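# Move apple to cutting board and press it down

## Task

Lift the apple off the plate and place it on the exposed wood of the cutting board, far from the knife and from every edge of the board. Then push it steadily down against the board for several seconds without easing off. It fails if the board or the knife gets displaced, if the pressing is hard enough to squash the apple, or if anything is still in motion at the end. It does not count if the result only stays in place because the robot holds it. It also fails if whatever the robot is touching at the end sinks by more than about a fingernail's width once released.

## Robot and tools

ROBOT. One six-joint arm carries a five-finger right hand. Joint ranges in rad: shoulder pan -3.142..3.142, shoulder lift -6.283..6.283, elbow 0..3.142, wrists 1-3 -6.283..6.283. Load limits: 132 N m for pan, lift and elbow, and 24.6 N m for each wrist joint. A carried object's weight adds to the load.

FRAMES. Scene frame: origin on the table top under the arm base, +z up, +y to the left when looking along +x. The hand point sits 0.05 m in front of the palm, where index pad and thumb tip meet in a pinch. Its own axes are: +z along the straightened fingers, +y out of the palm, +x across the palm toward the little finger. Straight fingers extend 0.06-0.07 m past the point along +z. Across the palm the hand spans 0.08 m on the little-finger side. On the thumb side it spans 0.02 m with the thumb turned in front, and up to 0.09 m otherwise. A rigid wrist bracket on the little-finger side sits 0.03 m beyond the point along +y and 0.11 m across; it can collide.

ROW FORMAT. One row has 14 numbers, each in [-1, 1], in this order:
- dx, dy, dz, rx, ry, rz: an offset, not a pose, in the hand point's own axes. 1.0 equals 0.6 m or 180 degrees, and rx, ry, rz form one rotation vector.
- little, ring, middle, index, thumb_bend, thumb_turn: absolute motor targets. -1 is open or straight, and +1 is curled fully, or for thumb_turn turned opposite the fingers.
- force_limit: the closing load where a motor stops, linear from about 0 N at -1 to 10 N at +1 (15 N for the two thumb motors). It does not limit opening.
- speed: from near zero at -1 to full at +1; at full speed a whole finger travel takes 0.6 s.
A pinch is roughly index +0.22, thumb_bend +0.75, thumb_turn +0.57. To wrap the whole hand round an object 0.035-0.08 m wide, turn the thumb fully in front before arriving; the object then lies across the palm, centred on the wrist side of the point. For a gentle grip, close at speed -0.9 or below. Fingers move only when their target changes by 0.01 or more, then lock. Send a more-closed target with a higher force_limit to squeeze harder, or a more-open target to loosen. Repeating the same numbers keeps the grip.

TOOLS.
- execute_actions(actions): a list of up to 15 actions. Each action is a table of up to 15 rows, one row per 1/30 s step; a short table repeats its last row to fill 15 steps, so one action lasts 0.5 s. Every row's offset counts from the hand point's measured pose at the start of that action; for the first action it is the last pose reported. An empty list only returns the state and images. Each step's commanded pose is clipped to 100 mm and 16 degrees from the measured pose, so long offsets need several actions. Motion lags commands by about 0.17 s.
- move(target, speed, stop_force, blocking): target is one 14-number row, an offset from the pose in the last result that showed one. The hand point then travels a straight path taking 0.5-10 s. speed is in m/s, 0.002-0.5 (default 0.25); turning is capped at twice that in rad/s. stop_force is optional, 9-40 N, allowed only after 0.2 s of scene time. It ends the path when the wrist sensor feels that much extra resistance along the path for 2 steps; the arm then backs up 2 steps and holds. Use it only with very low speed, and not on turning moves. Omit it when moving away from something you press on. blocking=false returns after 0.5 s and cannot be combined with stop_force. The result adds a move: line whose ending is done, off_target, moving, held, fault or contact, plus which limits acted (paced = pose clipped, held = steps blocked) and the distance from target.
- wait(seconds): 0 to 10 s, holding the last command; it returns early if a running move finishes.
- stop(): brakes a running move.
- zoom_image(camera, region): camera is cam_head_left, cam_head_right or cam_wrist; region is [x0, y0, x1, y1] in pixels, at most 504 by 504.
- show_instructions(): shows the reference images.
- finished_scene(scene): ends the scene numbered 1 or 2; irreversible.

RESULTS. The state shows end_effector_position (m), end_effector_quat_wxyz and velocities in the scene frame; the printed position may be a little off at long reach. Hand target is where the controller is driving. A pose unreachable line means the clearance check altered or blocked the command. hand_measured, hand_stopped_by (moving, target, force, stalled, fault) and hand_load_n list six values in row order; a grip load near 0 means the object is lost. Wrist force and torque are in hand axes, with offsets up to about 4 N, noise up to 2.4 N, and saturation near 50 N. MOTOR HOT warns from 70 °C; at 85 °C an OVER-TEMPERATURE FAULT brakes the arm.

CAMERAS. cam_head_left and cam_head_right are 672x504; cam_wrist is a 504x504 fisheye. Calibration lines give K and T_world_to_cam.

AVOID. The arm is stiff: pushing even slightly past a firm contact can trigger a fault. That happens at a joint's load limit or at 150 N of outside force, and stops the arm for 10 s. Approach surfaces slowly and use stop_force when pressing. Do not crush the apple or move the board or knife. Knock nothing off the table. Leave nothing moving or relying on the hand. Release so that whatever the hand touched stays put.

Each tool is called as name(argument=value, ...) on one line, values as JSON.

## Session

execute_actions(actions=[])

Scene clock: 0.00 s.
end_effector_position=(+0.8441, -0.1627, +0.2789) hand_measured=(-1.000, -1.000, -1.000, -1.000, -1.000, -1.000) hand_load_n=(+0.0, +0.0, +0.0, +0.0, +0.0, +0.0) hand_stopped_by=(target, target, target, target, target, target) hand_force_limit=0.00 hand_speed=-0.80 end_effector_quat_wxyz=(-0.257, +0.675, -0.504, +0.474) end_effector_velocity=(+0.000, +0.001, +0.000) end_effector_angular_velocity=(-0.000, -0.000, -0.000)
Joint positions: [-0.612 -1.732  1.655 -0.493  1.238 -3.458]
Joint velocities: [ 0.002 -0.001 -0.     0.001  0.002 -0.001]
Motor temperatures (°C, as the motors report them): [23 24 26 29 35 32]
Wrist force (N, on the end effector, along its own x y z axes, offset not removed): no reading
Wrist torque (N m, same axes, about the end effector's origin, offset not removed): no reading
Hand target: +0.844, -0.163, +0.279; -0.257, +0.675, -0.504, +0.474
camera_calibration (this result's frames):
cam_wrist: T_world_to_cam=[[-0.377282, -0.237168, -0.895215, 0.552685], [-0.424705, 0.90332, -0.0603261, 0.540047], [0.822973, 0.357442, -0.441533, -0.387567], [0, 0, 0, 1]] pos_world=[0.756836, -0.218223, 0.356227]

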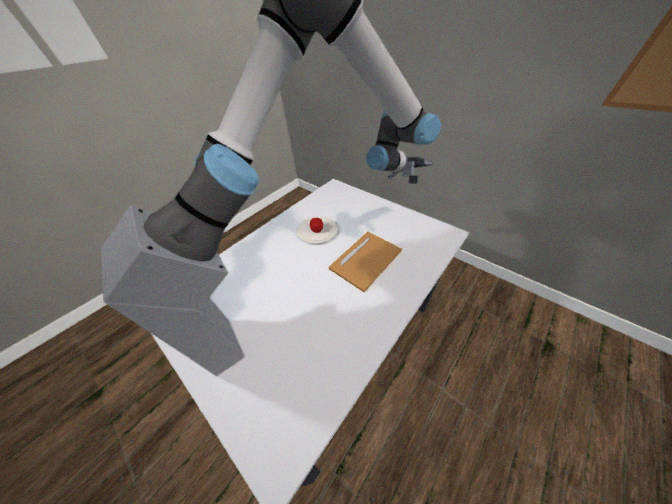

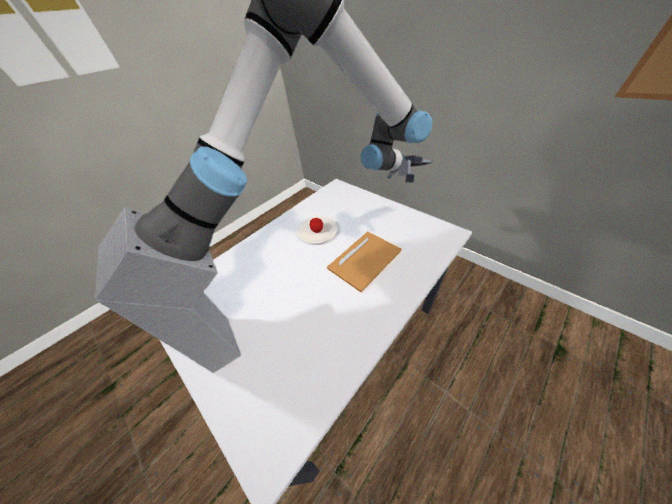

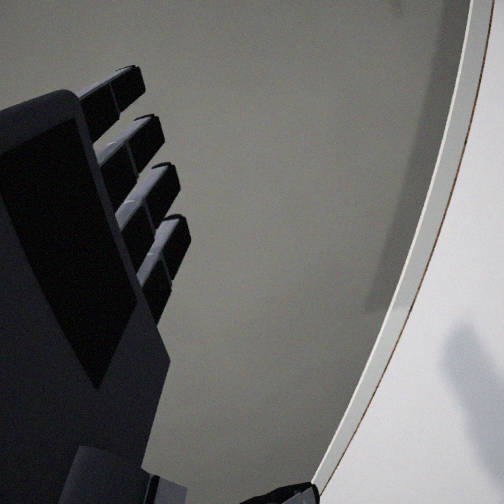

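zoom_image(camera="cam_head_left", region=[280, 200, 420, 305])

zoom_image(camera="cam_head_right", region=[280, 200, 420, 305])

Region (280, 200, 420, 305) of cam_head_left's 672x504 image, scaled by 3.600, with more detail than that image has; it fills the top 378 rows of this view, and the rest is white.

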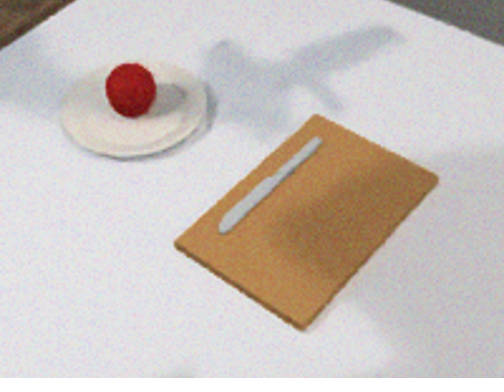

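Region (280, 200, 420, 305) of cam_head_right's 672x504 image, scaled by 3.600, with more detail than that image has; it fills the top 378 rows of this view, and the rest is white.

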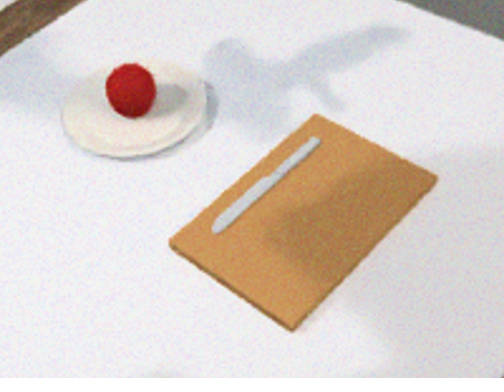

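move(target=[-0.6809, 0.2941, -0.4699, -0.0527, -0.0526, 0.1138, -1, -1, -1, -1, -1, 1, 0, 0.3], speed=0.35)

Scene clock: 6.90 s.
end_effector_position=(+0.4959, +0.1876, +0.0966) hand_measured=(-1.000, -1.000, -1.000, -1.000, -1.000, +1.000) hand_load_n=(+0.0, +0.0, +0.0, +0.0, +0.0, +0.0) hand_stopped_by=(target, target, target, target, target, target) hand_force_limit=0.00 hand_speed=0.30 end_effector_quat_wxyz=(-0.321, +0.630, -0.630, +0.321) end_effector_velocity=(-0.001, +0.000, -0.002) end_effector_angular_velocity=(-0.002, -0.000, -0.003)
Joint positions: [-0.037 -1.241  2.293 -1.374  1.649 -3.374]
Joint velocities: [ 0.001  0.009 -0.002 -0.008  0.004 -0.   ]
Motor temperatures (°C, as the motors report them): [23 24 26 29 35 32]
Wrist force (N, on the end effector, along its own x y z axes, offset not removed): [-4.1 2.3 1.8]
Wrist torque (N m, same axes, about the end effector's origin, offset not removed): [0.16 0.62 0.23]
Hand target: +0.496, +0.188, +0.096; -0.321, +0.630, -0.630, +0.321
Off the commanded pose: 0.000 m, 0 deg.
move: done
camera_calibration (this result's frames):
cam_wrist: T_world_to_cam=[[-0.527037, 0.138185, -0.838533, 0.339552], [-0.330459, 0.875719, 0.352014, -0.0166797], [0.782962, 0.462625, -0.415871, -0.30909], [0, 0, 0, 1]] pos_world=[0.41545, 0.110678, 0.162055]

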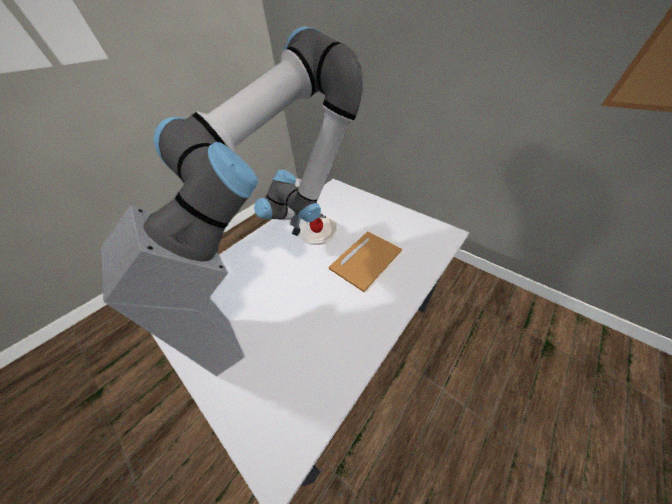

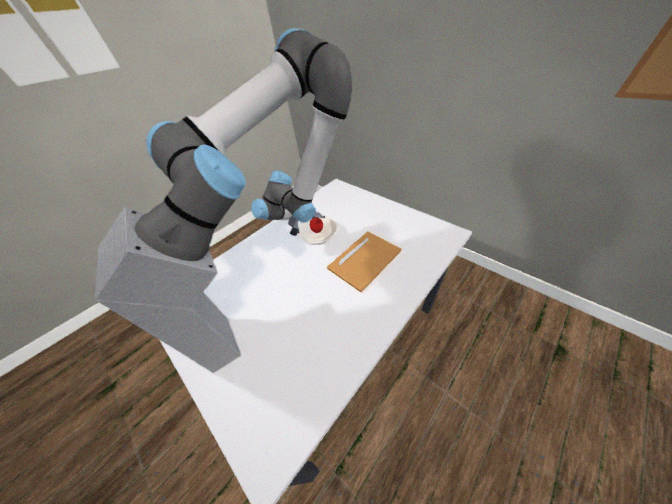

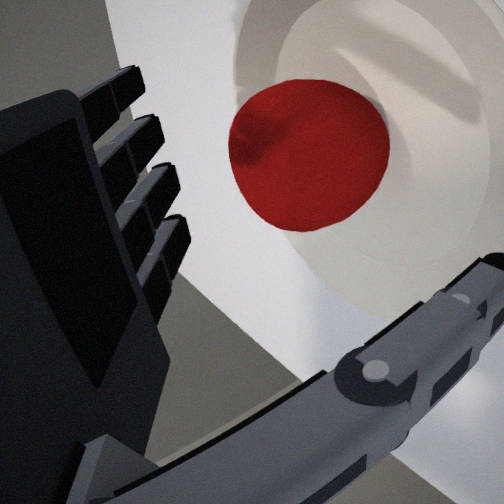

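move(target=[0.0043, 0.0003, 0.1516, 0, 0, 0, -1, -1, -1, -1, -1, 1, 0, 0.3], speed=0.12)

Scene clock: 10.77 s.
end_effector_position=(+0.5690, +0.1850, +0.0429) hand_measured=(-1.000, -1.000, -1.000, -1.000, -1.000, +1.000) hand_load_n=(+0.0, +0.0, +0.0, +0.0, +0.0, +0.0) hand_stopped_by=(target, target, target, target, target, target) hand_force_limit=0.00 hand_speed=0.30 end_effector_quat_wxyz=(-0.321, +0.630, -0.630, +0.321) end_effector_velocity=(+0.001, +0.000, -0.001) end_effector_angular_velocity=(-0.001, +0.001, -0.000)
Joint positions: [-0.059 -1.174  2.051 -1.199  1.628 -3.367]
Joint velocities: [ 0.001  0.002 -0.004  0.003  0.001 -0.001]
Motor temperatures (°C, as the motors report them): [23 24 26 29 35 32]
Wrist force (N, on the end effector, along its own x y z axes, offset not removed): [0.0 3.3 2.2]
Wrist torque (N m, same axes, about the end effector's origin, offset not removed): [0.37 -0.06 0.38]
Hand target: +0.569, +0.185, +0.043; -0.321, +0.630, -0.630, +0.321
Off the commanded pose: 0.000 m, 0 deg.
move: done
camera_calibration (this result's frames):
cam_wrist: T_world_to_cam=[[-0.527015, 0.138192, -0.838545, 0.333424], [-0.330465, 0.875717, 0.352011, 0.0287222], [0.782974, 0.462625, -0.415848, -0.387506], [0, 0, 0, 1]] pos_world=[0.488618, 0.108041, 0.108337]

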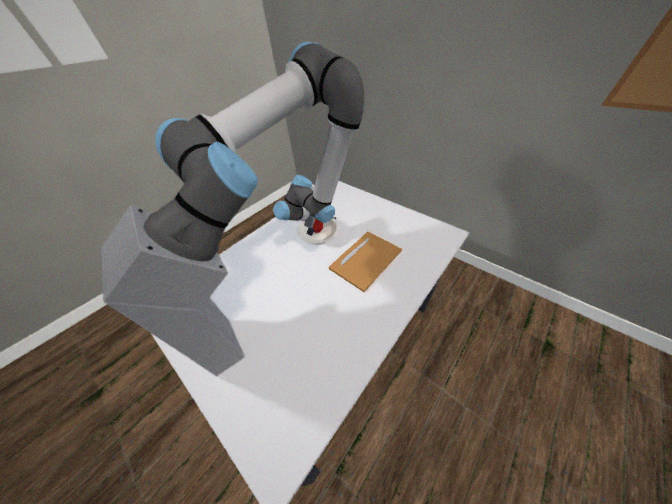

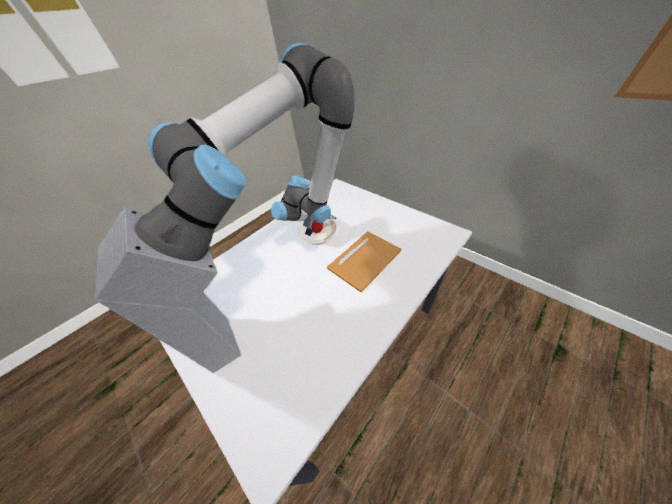

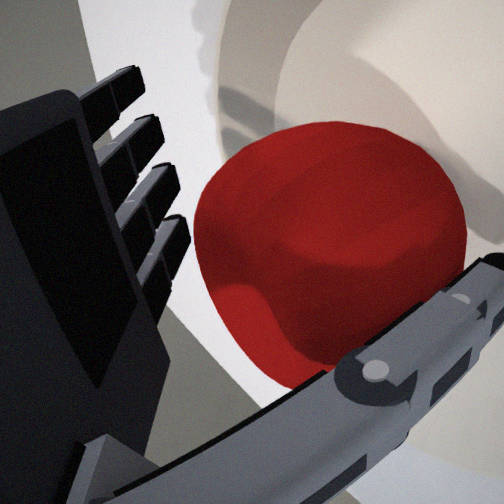

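execute_actions(actions=[[[0,0,0,0,0,0,-1,-0.24,-0.36,-0.34,-0.9,1,0,0.3]],[[0,0,0,0,0,0,-1,0.3,0.3,0.3,-0.2,1,0.0,-0.75]]])

wait(seconds=0.4)

Scene clock: 12.50 s.
end_effector_position=(+0.5690, +0.1850, +0.0428) hand_measured=(-1.000, -0.048, -0.194, -0.148, -0.804, +1.000) hand_load_n=(+0.0, +6.0, +0.0, +6.5, +8.5, +2.0) hand_stopped_by=(target, force, moving, force, force, target) hand_force_limit=0.00 hand_speed=-0.75 end_effector_quat_wxyz=(-0.321, +0.630, -0.630, +0.321) end_effector_velocity=(+0.000, +0.001, +0.001) end_effector_angular_velocity=(+0.002, -0.001, +0.001)
Joint positions: [-0.059 -1.174  2.051 -1.199  1.628 -3.367]
Joint velocities: [ 0.002 -0.001  0.     0.    -0.     0.   ]
Motor temperatures (°C, as the motors report them): [23 24 26 29 35 32]
Wrist force (N, on the end effector, along its own x y z axes, offset not removed): [-0.1 4.7 2.0]
Wrist torque (N m, same axes, about the end effector's origin, offset not removed): [0.51 -0.15 0.37]
Hand target: +0.569, +0.185, +0.043; -0.320, +0.630, -0.630, +0.321
Off the commanded pose: 0.000 m, 0 deg.
camera_calibration (this result's frames):
cam_wrist: T_world_to_cam=[[-0.527053, 0.138189, -0.838522, 0.333421], [-0.330453, 0.875716, 0.352025, 0.0287175], [0.782953, 0.462628, -0.415884, -0.387485], [0, 0, 0, 1]] pos_world=[0.488603, 0.108038, 0.108322]

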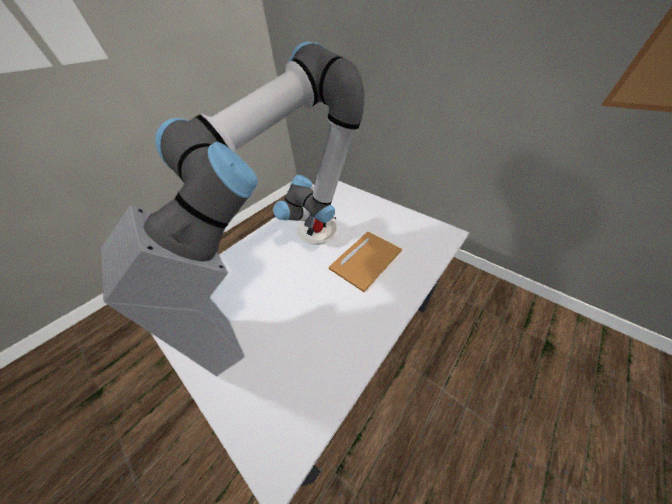

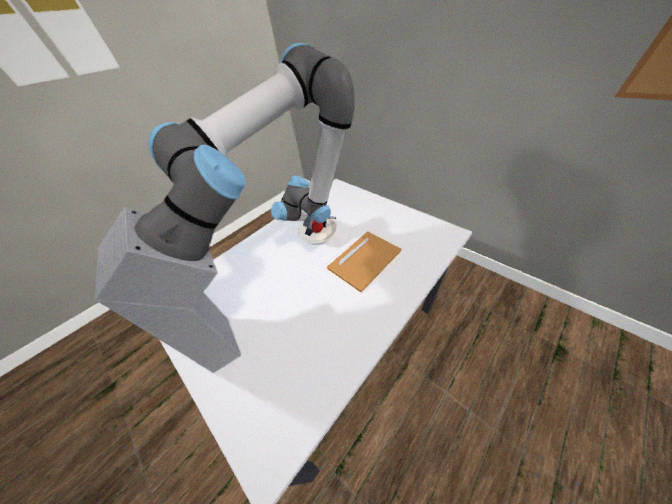

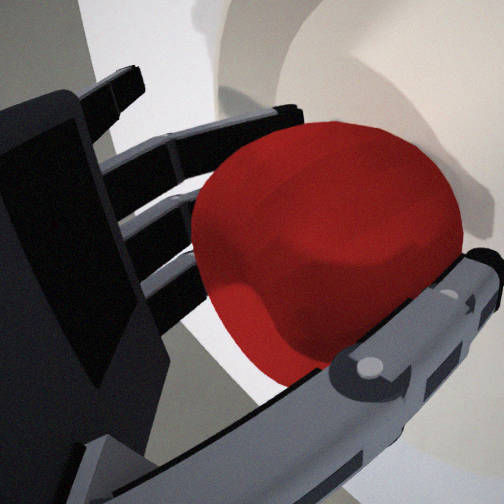

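Scene clock: 12.90 s.
end_effector_position=(+0.5690, +0.1850, +0.0428) hand_measured=(-1.000, -0.048, -0.170, -0.148, -0.810, +1.000) hand_load_n=(+0.0, +4.0, +6.0, +4.0, +10.0, +2.0) hand_stopped_by=(target, force, force, force, force, target) hand_force_limit=0.00 hand_speed=-0.75 end_effector_quat_wxyz=(-0.321, +0.630, -0.630, +0.321) end_effector_velocity=(+0.000, -0.001, -0.001) end_effector_angular_velocity=(-0.001, +0.000, -0.001)
Joint positions: [-0.059 -1.174  2.051 -1.199  1.628 -3.367]
Joint velocities: [-0.002  0.001 -0.001  0.    -0.     0.   ]
Motor temperatures (°C, as the motors report them): [23 24 26 29 35 32]
Wrist force (N, on the end effector, along its own x y z axes, offset not removed): [1.0 4.6 2.2]
Wrist torque (N m, same axes, about the end effector's origin, offset not removed): [0.28 -0.23 0.51]
Hand target: +0.569, +0.185, +0.043; -0.320, +0.630, -0.630, +0.321
Off the commanded pose: 0.000 m, 0 deg.
wait: 0.40 s; at rest by 0.20 s
camera_calibration (this result's frames):
cam_wrist: T_world_to_cam=[[-0.527053, 0.138189, -0.838522, 0.333421], [-0.330453, 0.875716, 0.352025, 0.0287174], [0.782953, 0.462628, -0.415884, -0.387485], [0, 0, 0, 1]] pos_world=[0.488603, 0.108038, 0.108322]

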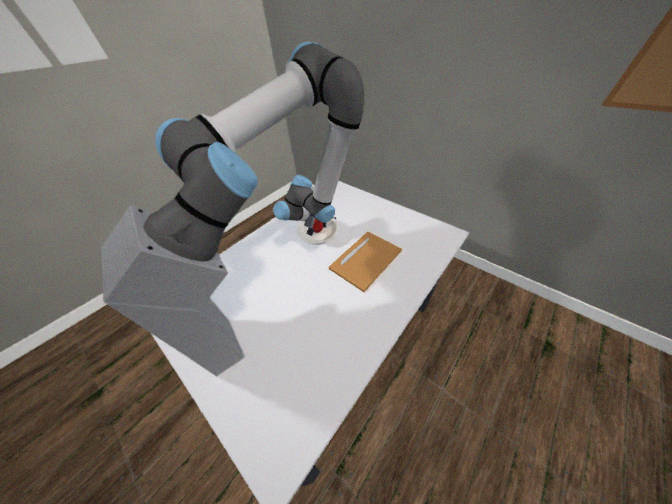

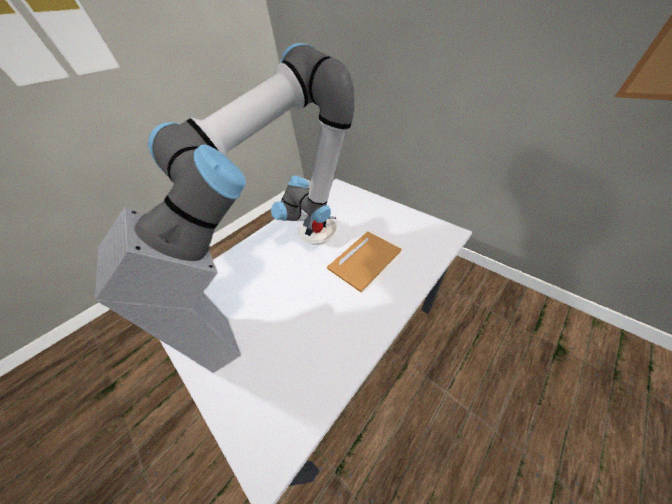

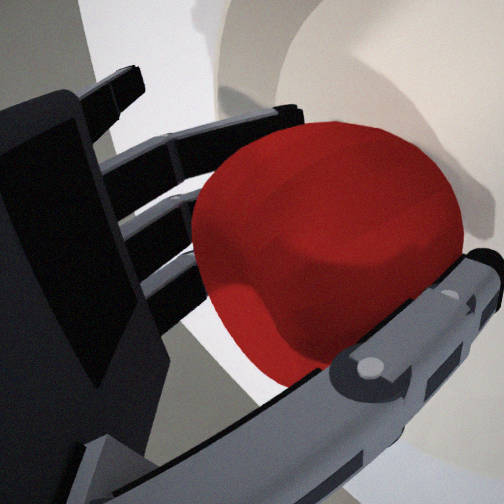

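move(target=[0.0333, -0.0661, -0.048, 0, 0, 0, -1, 0.3, 0.3, 0.3, -0.2, 1, 0, -0.75], speed=0.12)

Scene clock: 14.63 s.
end_effector_position=(+0.5691, +0.1652, +0.0917) hand_measured=(-1.000, -0.048, -0.170, -0.148, -0.810, +1.000) hand_load_n=(+0.0, +4.0, +6.5, +4.0, +10.0, +2.0) hand_stopped_by=(target, force, force, force, force, target) hand_force_limit=0.00 hand_speed=-0.75 end_effector_quat_wxyz=(-0.320, +0.630, -0.630, +0.321) end_effector_velocity=(+0.001, +0.000, +0.002) end_effector_angular_velocity=(+0.001, -0.002, +0.002)
Joint positions: [-0.081 -1.318  2.148 -1.152  1.608 -3.36 ]
Joint velocities: [ 0.001 -0.006  0.002  0.003 -0.001 -0.   ]
Motor temperatures (°C, as the motors report them): [23 24 26 29 35 32]
Wrist force (N, on the end effector, along its own x y z axes, offset not removed): [-0.9 4.3 2.6]
Wrist torque (N m, same axes, about the end effector's origin, offset not removed): [0.19 0.09 0.23]
Hand target: +0.569, +0.165, +0.092; -0.320, +0.630, -0.630, +0.321
Off the commanded pose: 0.000 m, 0 deg.
move: done
camera_calibration (this result's frames):
cam_wrist: T_world_to_cam=[[-0.527055, 0.138187, -0.838521, 0.377179], [-0.330437, 0.875726, 0.352016, 0.0289016], [0.782959, 0.46261, -0.415894, -0.35812], [0, 0, 0, 1]] pos_world=[0.488737, 0.0882387, 0.157159]

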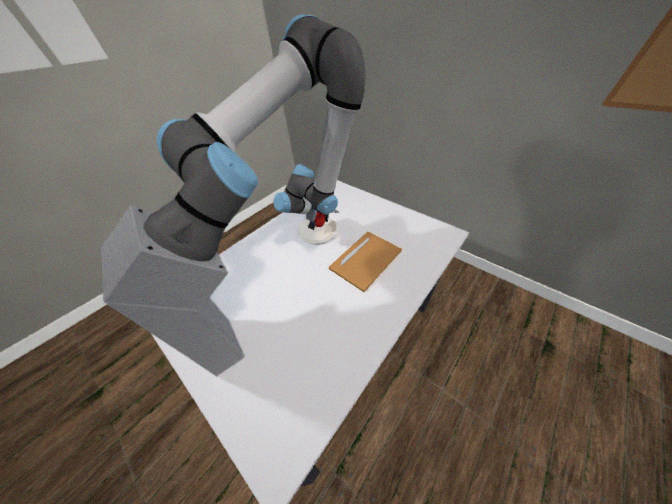

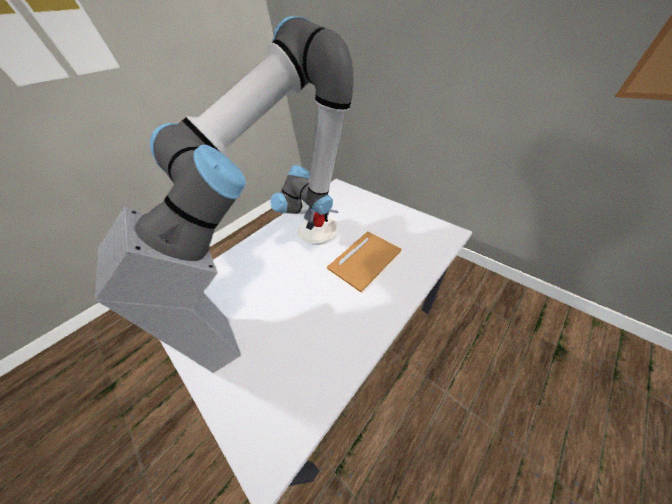

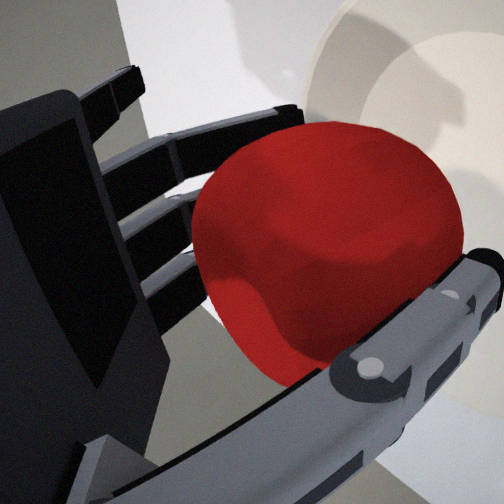

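move(target=[0.542, 0.0218, 0.0259, 0, 0, 0, -1, 0.3, 0.3, 0.3, -0.2, 1, 0, -0.75], speed=0.25)

Scene clock: 17.07 s.
end_effector_position=(+0.5740, -0.1598, +0.0725) hand_measured=(-1.000, -0.048, -0.170, -0.148, -0.810, +1.000) hand_load_n=(+0.0, +4.0, +6.5, +4.0, +10.0, +2.0) hand_stopped_by=(target, force, force, force, force, target) hand_force_limit=0.00 hand_speed=-0.75 end_effector_quat_wxyz=(-0.320, +0.630, -0.630, +0.320) end_effector_velocity=(+0.001, -0.003, -0.000) end_effector_angular_velocity=(+0.001, -0.001, +0.001)
Joint positions: [-0.845 -1.423  2.1   -1.095  0.889 -3.075]
Joint velocities: [-0.005  0.002 -0.004 -0.001 -0.006  0.003]
Motor temperatures (°C, as the motors report them): [23 24 26 29 35 32]
Wrist force (N, on the end effector, along its own x y z axes, offset not removed): [1.9 1.7 4.4]
Wrist torque (N m, same axes, about the end effector's origin, offset not removed): [-0.09 -0.41 0.35]
Hand target: +0.574, -0.160, +0.072; -0.320, +0.630, -0.630, +0.320
Off the commanded pose: 0.001 m, 0 deg.
move: done
camera_calibration (this result's frames):
cam_wrist: T_world_to_cam=[[-0.527273, 0.138266, -0.838371, 0.408676], [-0.330182, 0.87579, 0.352097, 0.321689], [0.78292, 0.462466, -0.416127, -0.219584], [0, 0, 0, 1]] pos_world=[0.493617, -0.236688, 0.137981]

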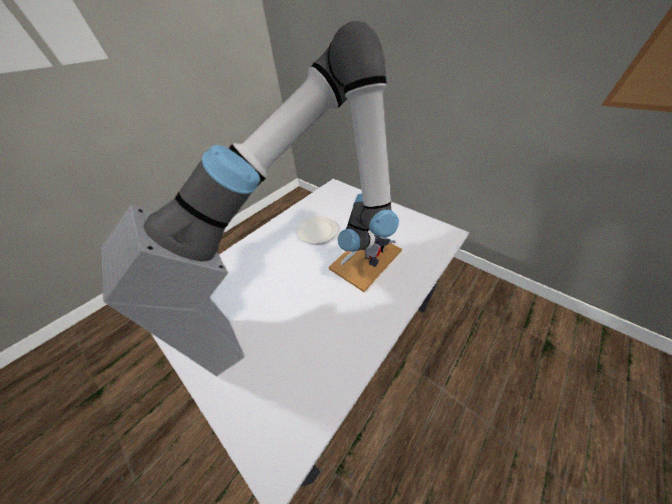

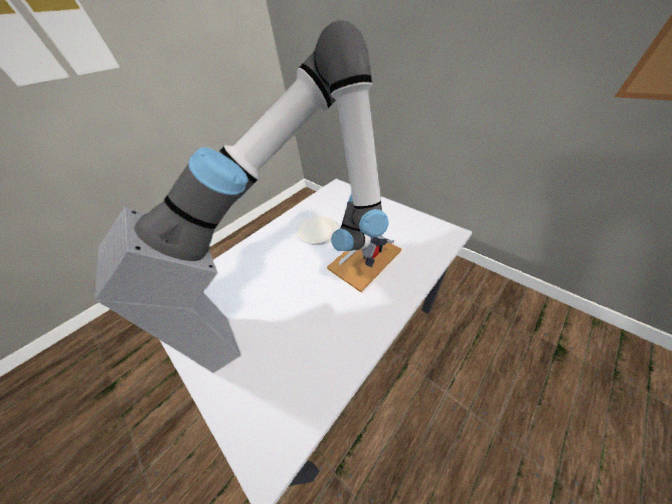

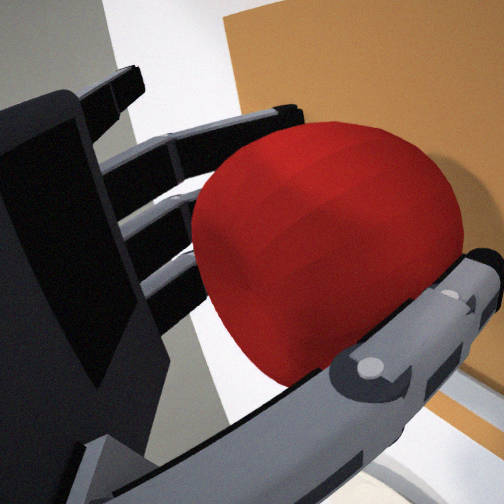

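move(target=[0, 0.0249, 0.0181, 0, 0, 0, -1, 0.3, 0.3, 0.3, -0.2, 1, 0, -0.75], speed=0.05)

move(target=[0, 0.0202, 0.0147, 0, 0, 0, -1, 0.3, 0.3, 0.3, -0.2, 1, 0, -0.75], speed=0.004, stop_force=9)

Scene clock: 20.17 s.
end_effector_position=(+0.5740, -0.1598, +0.0542) hand_measured=(-1.000, -0.048, -0.170, -0.148, -0.810, +1.000) hand_load_n=(+0.0, +4.0, +6.5, +4.0, +10.0, +2.0) hand_stopped_by=(target, force, force, force, force, target) hand_force_limit=0.00 hand_speed=-0.75 end_effector_quat_wxyz=(-0.320, +0.630, -0.630, +0.320) end_effector_velocity=(+0.000, -0.001, -0.002) end_effector_angular_velocity=(+0.000, -0.000, -0.002)
Joint positions: [-0.828 -1.373  2.07  -1.11   0.906 -3.084]
Joint velocities: [ 0.001  0.006 -0.004 -0.002  0.002  0.001]
Motor temperatures (°C, as the motors report them): [23 24 26 29 35 32]
Wrist force (N, on the end effector, along its own x y z axes, offset not removed): [0.5 0.1 3.4]
Wrist torque (N m, same axes, about the end effector's origin, offset not removed): [-0.45 -0.21 0.24]
Hand target: +0.574, -0.160, +0.054; -0.320, +0.630, -0.630, +0.320
Off the commanded pose: 0.000 m, 0 deg.
move: done
camera_calibration (this result's frames):
cam_wrist: T_world_to_cam=[[-0.527271, 0.138263, -0.838373, 0.393369], [-0.330192, 0.875786, 0.352098, 0.328117], [0.782917, 0.462475, -0.416123, -0.227117], [0, 0, 0, 1]] pos_world=[0.493568, -0.236713, 0.119752]

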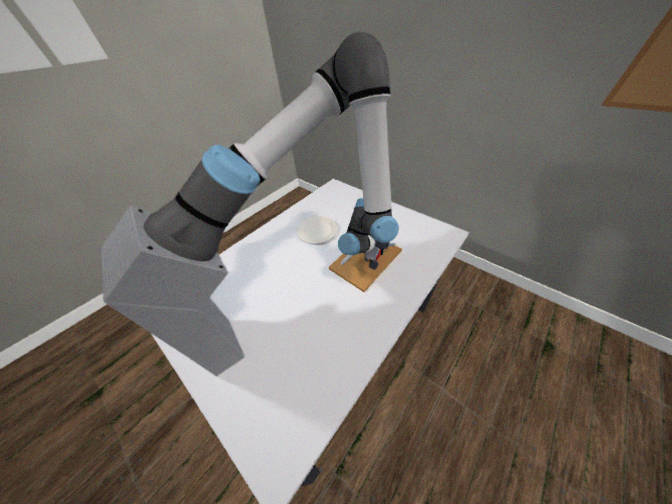

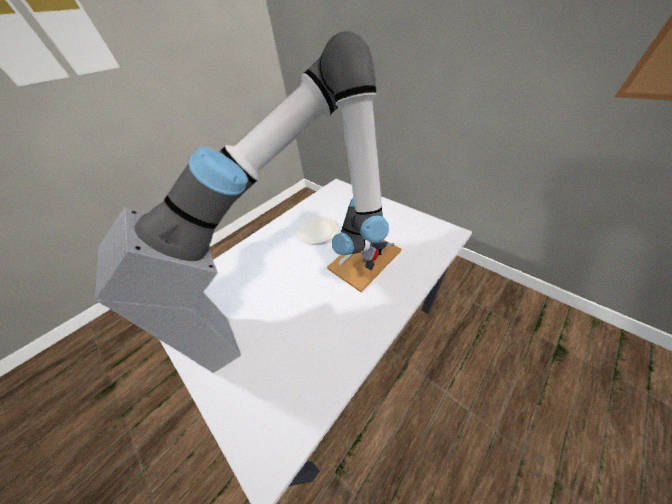

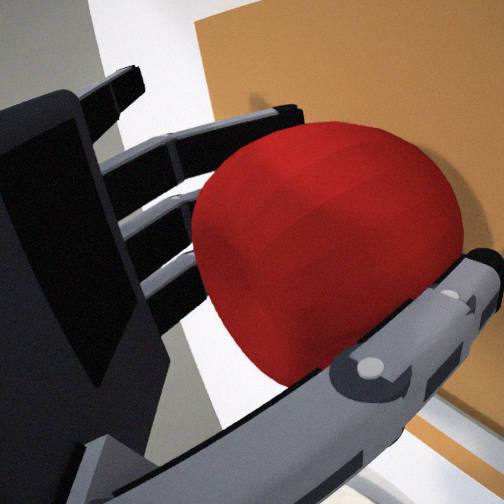

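Scene clock: 21.63 s.
end_effector_position=(+0.5741, -0.1598, +0.0499) hand_measured=(-1.000, -0.048, -0.170, -0.148, -0.810, +1.000) hand_load_n=(+0.0, +3.0, +5.0, +3.0, +10.5, +1.0) hand_stopped_by=(target, force, force, force, force, target) hand_force_limit=0.00 hand_speed=-0.75 end_effector_quat_wxyz=(-0.320, +0.630, -0.630, +0.321) end_effector_velocity=(-0.000, +0.002, +0.001) end_effector_angular_velocity=(+0.002, +0.000, -0.000)
Joint positions: [-0.823 -1.361  2.062 -1.114  0.909 -3.086]
Joint velocities: [ 0.001 -0.004  0.004  0.     0.     0.001]
Motor temperatures (°C, as the motors report them): [23 24 26 29 35 32]
Wrist force (N, on the end effector, along its own x y z axes, offset not removed): [2.0 -4.3 -9.4]
Wrist torque (N m, same axes, about the end effector's origin, offset not removed): [-0.04 -0.17 0.31]
Hand target: +0.574, -0.160, +0.050; -0.320, +0.630, -0.630, +0.320
Off the commanded pose: 0.011 m, 0 deg.
move: contact
camera_calibration (this result's frames):
cam_wrist: T_world_to_cam=[[-0.527068, 0.138052, -0.838535, 0.389607], [-0.330381, 0.875813, 0.351853, 0.329817], [0.782974, 0.462487, -0.416003, -0.229072], [0, 0, 0, 1]] pos_world=[0.493672, -0.236701, 0.115358]

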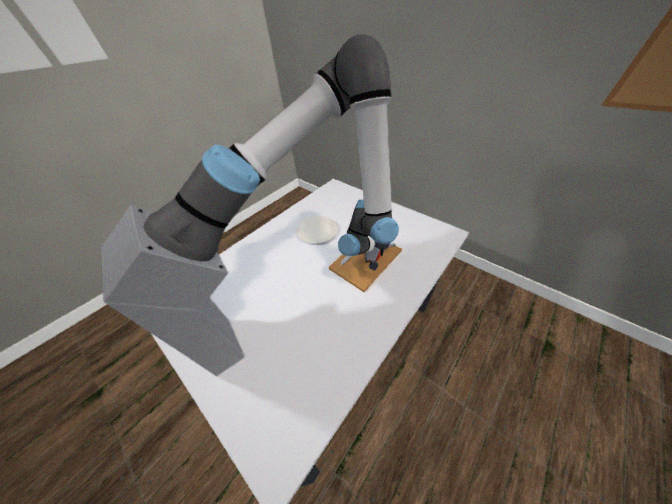

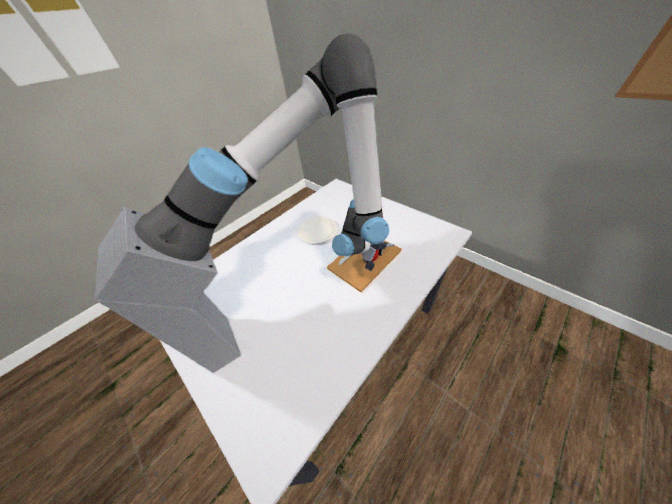

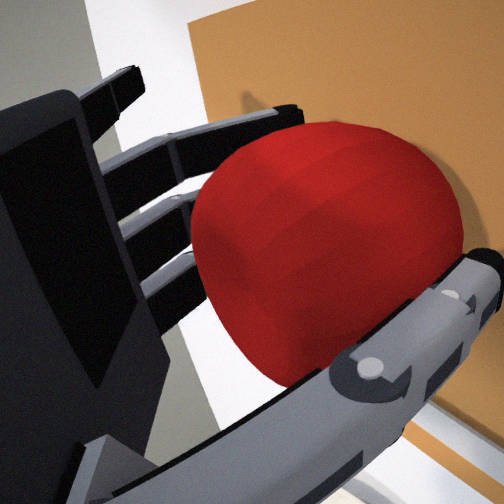

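execute_actions(actions=[[[0,0,0,0,0,0,-1,-1,-1,-1,-1,1,0,-0.3],[0,0,0,0,0,0,-1,-1,-1,-1,-1,1,0,-0.3],[0,0,0,0,0,0,-1,-1,-1,-1,-1,1,0,-0.3],[0,0,0,0,0,0,-1,-1,-1,-1,-1,1,0,-0.3],[0,0,0,0,0,0,-1,-1,-1,-1,-1,1,0,-0.3],[0,0,0,0,0,0,-1,-1,-1,-1,-1,1,0,-0.3],[0,0,0,0,0,0,-1,-1,-1,-1,-1,1,0,-0.3],[0,0,0,0,0,0,-1,-1,-1,-1,-1,-1,0,0.9]]])

wait(seconds=0.6)

Scene clock: 23.07 s.
end_effector_position=(+0.5741, -0.1598, +0.0499) hand_measured=(-1.000, -0.970, -1.000, -0.998, -1.000, +0.558) hand_load_n=(+0.0, +0.0, +0.0, +0.0, +0.0, +0.5) hand_stopped_by=(target, moving, moving, moving, target, moving) hand_force_limit=0.00 hand_speed=0.90 end_effector_quat_wxyz=(-0.320, +0.630, -0.630, +0.321) end_effector_velocity=(+0.000, -0.000, -0.000) end_effector_angular_velocity=(-0.002, -0.001, +0.001)
Joint positions: [-0.824 -1.361  2.062 -1.114  0.909 -3.086]
Joint velocities: [ 0.     0.001 -0.001 -0.001  0.    -0.002]
Motor temperatures (°C, as the motors report them): [23 24 26 29 35 32]
Wrist force (N, on the end effector, along its own x y z axes, offset not removed): [-0.1 0.4 2.0]
Wrist torque (N m, same axes, about the end effector's origin, offset not removed): [-0.18 -0.15 0.23]
Hand target: +0.574, -0.160, +0.050; -0.320, +0.630, -0.630, +0.321
Off the commanded pose: 0.000 m, 0 deg.
camera_calibration (this result's frames):
cam_wrist: T_world_to_cam=[[-0.527113, 0.138079, -0.838502, 0.389634], [-0.330318, 0.875827, 0.351876, 0.329798], [0.78297, 0.462451, -0.41605, -0.229037], [0, 0, 0, 1]] pos_world=[0.493648, -0.236728, 0.11537]

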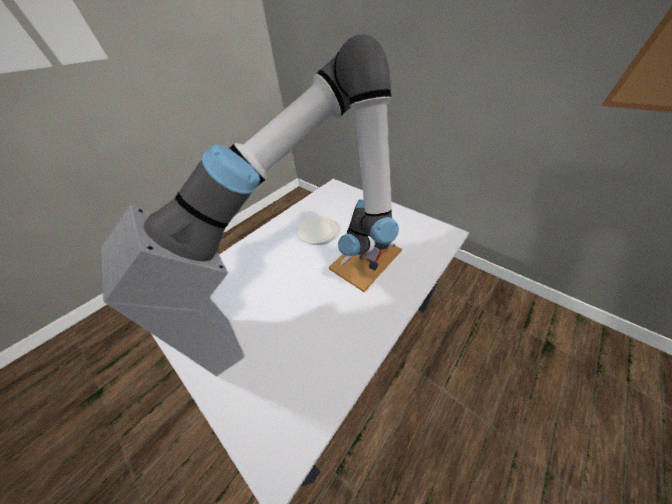

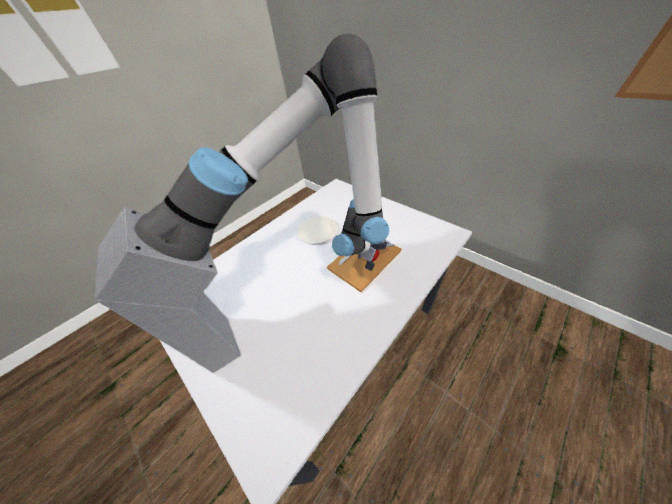

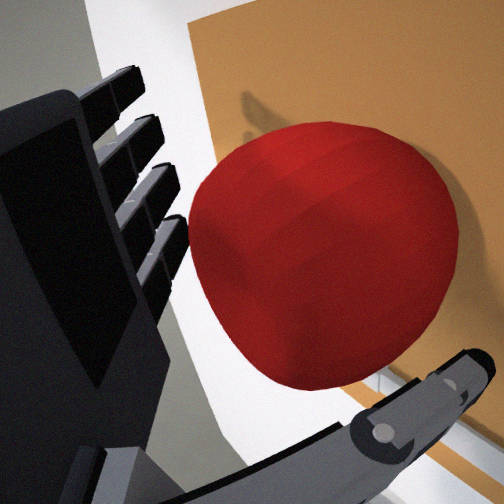

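Scene clock: 23.67 s.
end_effector_position=(+0.5741, -0.1598, +0.0499) hand_measured=(-1.000, -1.000, -1.000, -1.000, -1.000, -1.000) hand_load_n=(+0.0, +0.0, +0.0, +0.0, +0.0, +0.0) hand_stopped_by=(target, target, target, target, target, moving) hand_force_limit=0.00 hand_speed=0.90 end_effector_quat_wxyz=(-0.320, +0.630, -0.630, +0.321) end_effector_velocity=(+0.000, +0.001, -0.000) end_effector_angular_velocity=(+0.000, +0.000, +0.001)
Joint positions: [-0.823 -1.361  2.062 -1.114  0.909 -3.086]
Joint velocities: [ 0.001  0.    -0.     0.    -0.    -0.001]
Motor temperatures (°C, as the motors report them): [23 24 26 29 35 32]
Wrist force (N, on the end effector, along its own x y z axes, offset not removed): [-0.9 1.6 3.6]
Wrist torque (N m, same axes, about the end effector's origin, offset not removed): [0.05 -0.14 -0.06]
Hand target: +0.574, -0.160, +0.050; -0.320, +0.630, -0.630, +0.321
Off the commanded pose: 0.000 m, 0 deg.
wait: 0.60 s; no rest
camera_calibration (this result's frames):
cam_wrist: T_world_to_cam=[[-0.527068, 0.13805, -0.838535, 0.389607], [-0.330382, 0.875813, 0.351852, 0.329818], [0.782973, 0.462487, -0.416003, -0.229072], [0, 0, 0, 1]] pos_world=[0.493672, -0.236701, 0.115358]

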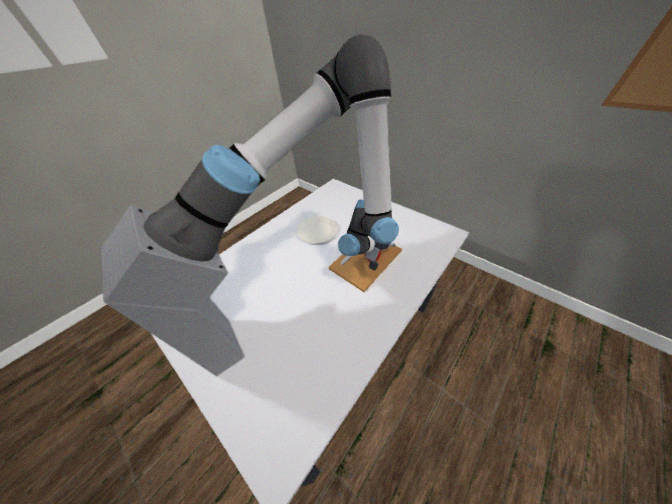

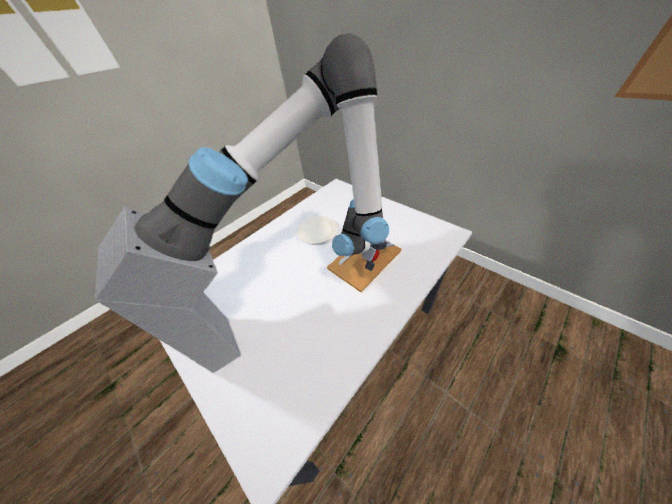

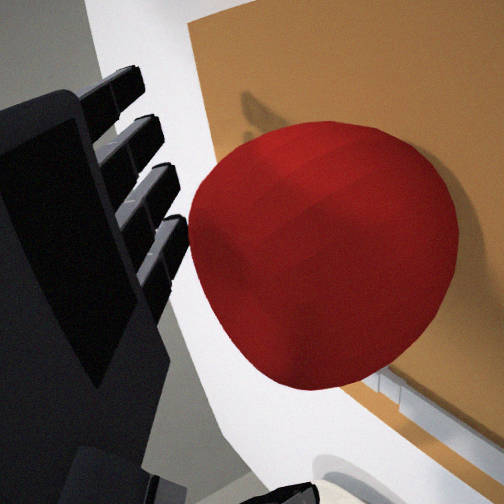

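move(target=[-0.030, -0.0116, 0.0534, 0.1333, 0, 0, -1, -1, -1, -1, -1, -1, 0, 0.9], speed=0.18)

Scene clock: 26.87 s.
end_effector_position=(+0.6039, -0.1418, +0.0367) hand_measured=(-1.000, -1.000, -1.000, -1.000, -1.000, -1.000) hand_load_n=(+0.0, +0.0, +0.0, +0.0, +0.0, +0.0) hand_stopped_by=(target, target, target, target, target, target) hand_force_limit=0.00 hand_speed=0.90 end_effector_quat_wxyz=(-0.444, +0.551, -0.550, +0.444) end_effector_velocity=(+0.000, +0.002, -0.001) end_effector_angular_velocity=(+0.003, -0.011, -0.000)
Joint positions: [-0.748 -1.09   2.086 -1.874  1.042 -2.859]
Joint velocities: [ 0.004  0.01  -0.003 -0.018  0.005  0.005]
Motor temperatures (°C, as the motors report them): [23 24 26 29 35 32]
Wrist force (N, on the end effector, along its own x y z axes, offset not removed): [-0.8 0.7 3.8]
Wrist torque (N m, same axes, about the end effector's origin, offset not removed): [-0.16 -0.09 0.27]
Hand target: +0.604, -0.142, +0.037; -0.445, +0.550, -0.550, +0.444
Off the commanded pose: 0.000 m, 0 deg.
move: done
camera_calibration (this result's frames):
cam_wrist: T_world_to_cam=[[-0.142111, 0.137796, -0.980213, 0.164528], [-0.445362, 0.875468, 0.18764, 0.403932], [0.884, 0.463215, -0.0630448, -0.340114], [0, 0, 0, 1]] pos_world=[0.503938, -0.218754, 0.0640368]

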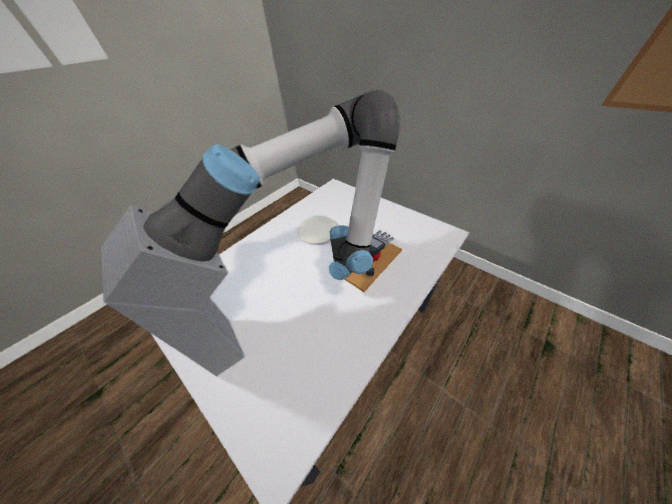

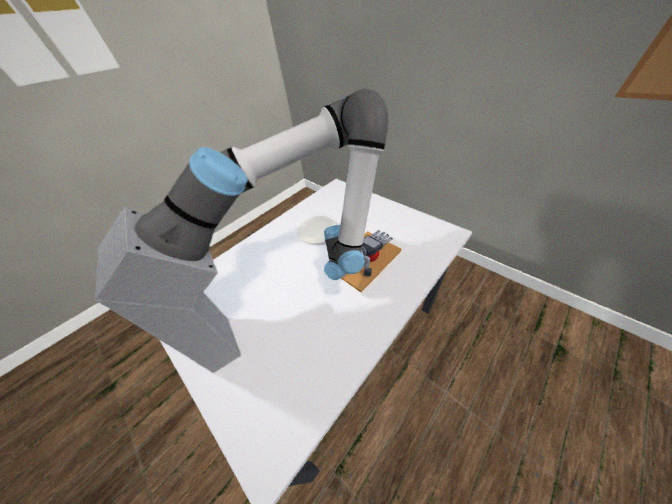

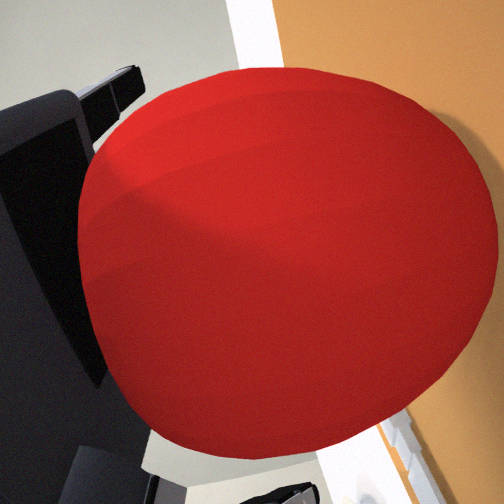

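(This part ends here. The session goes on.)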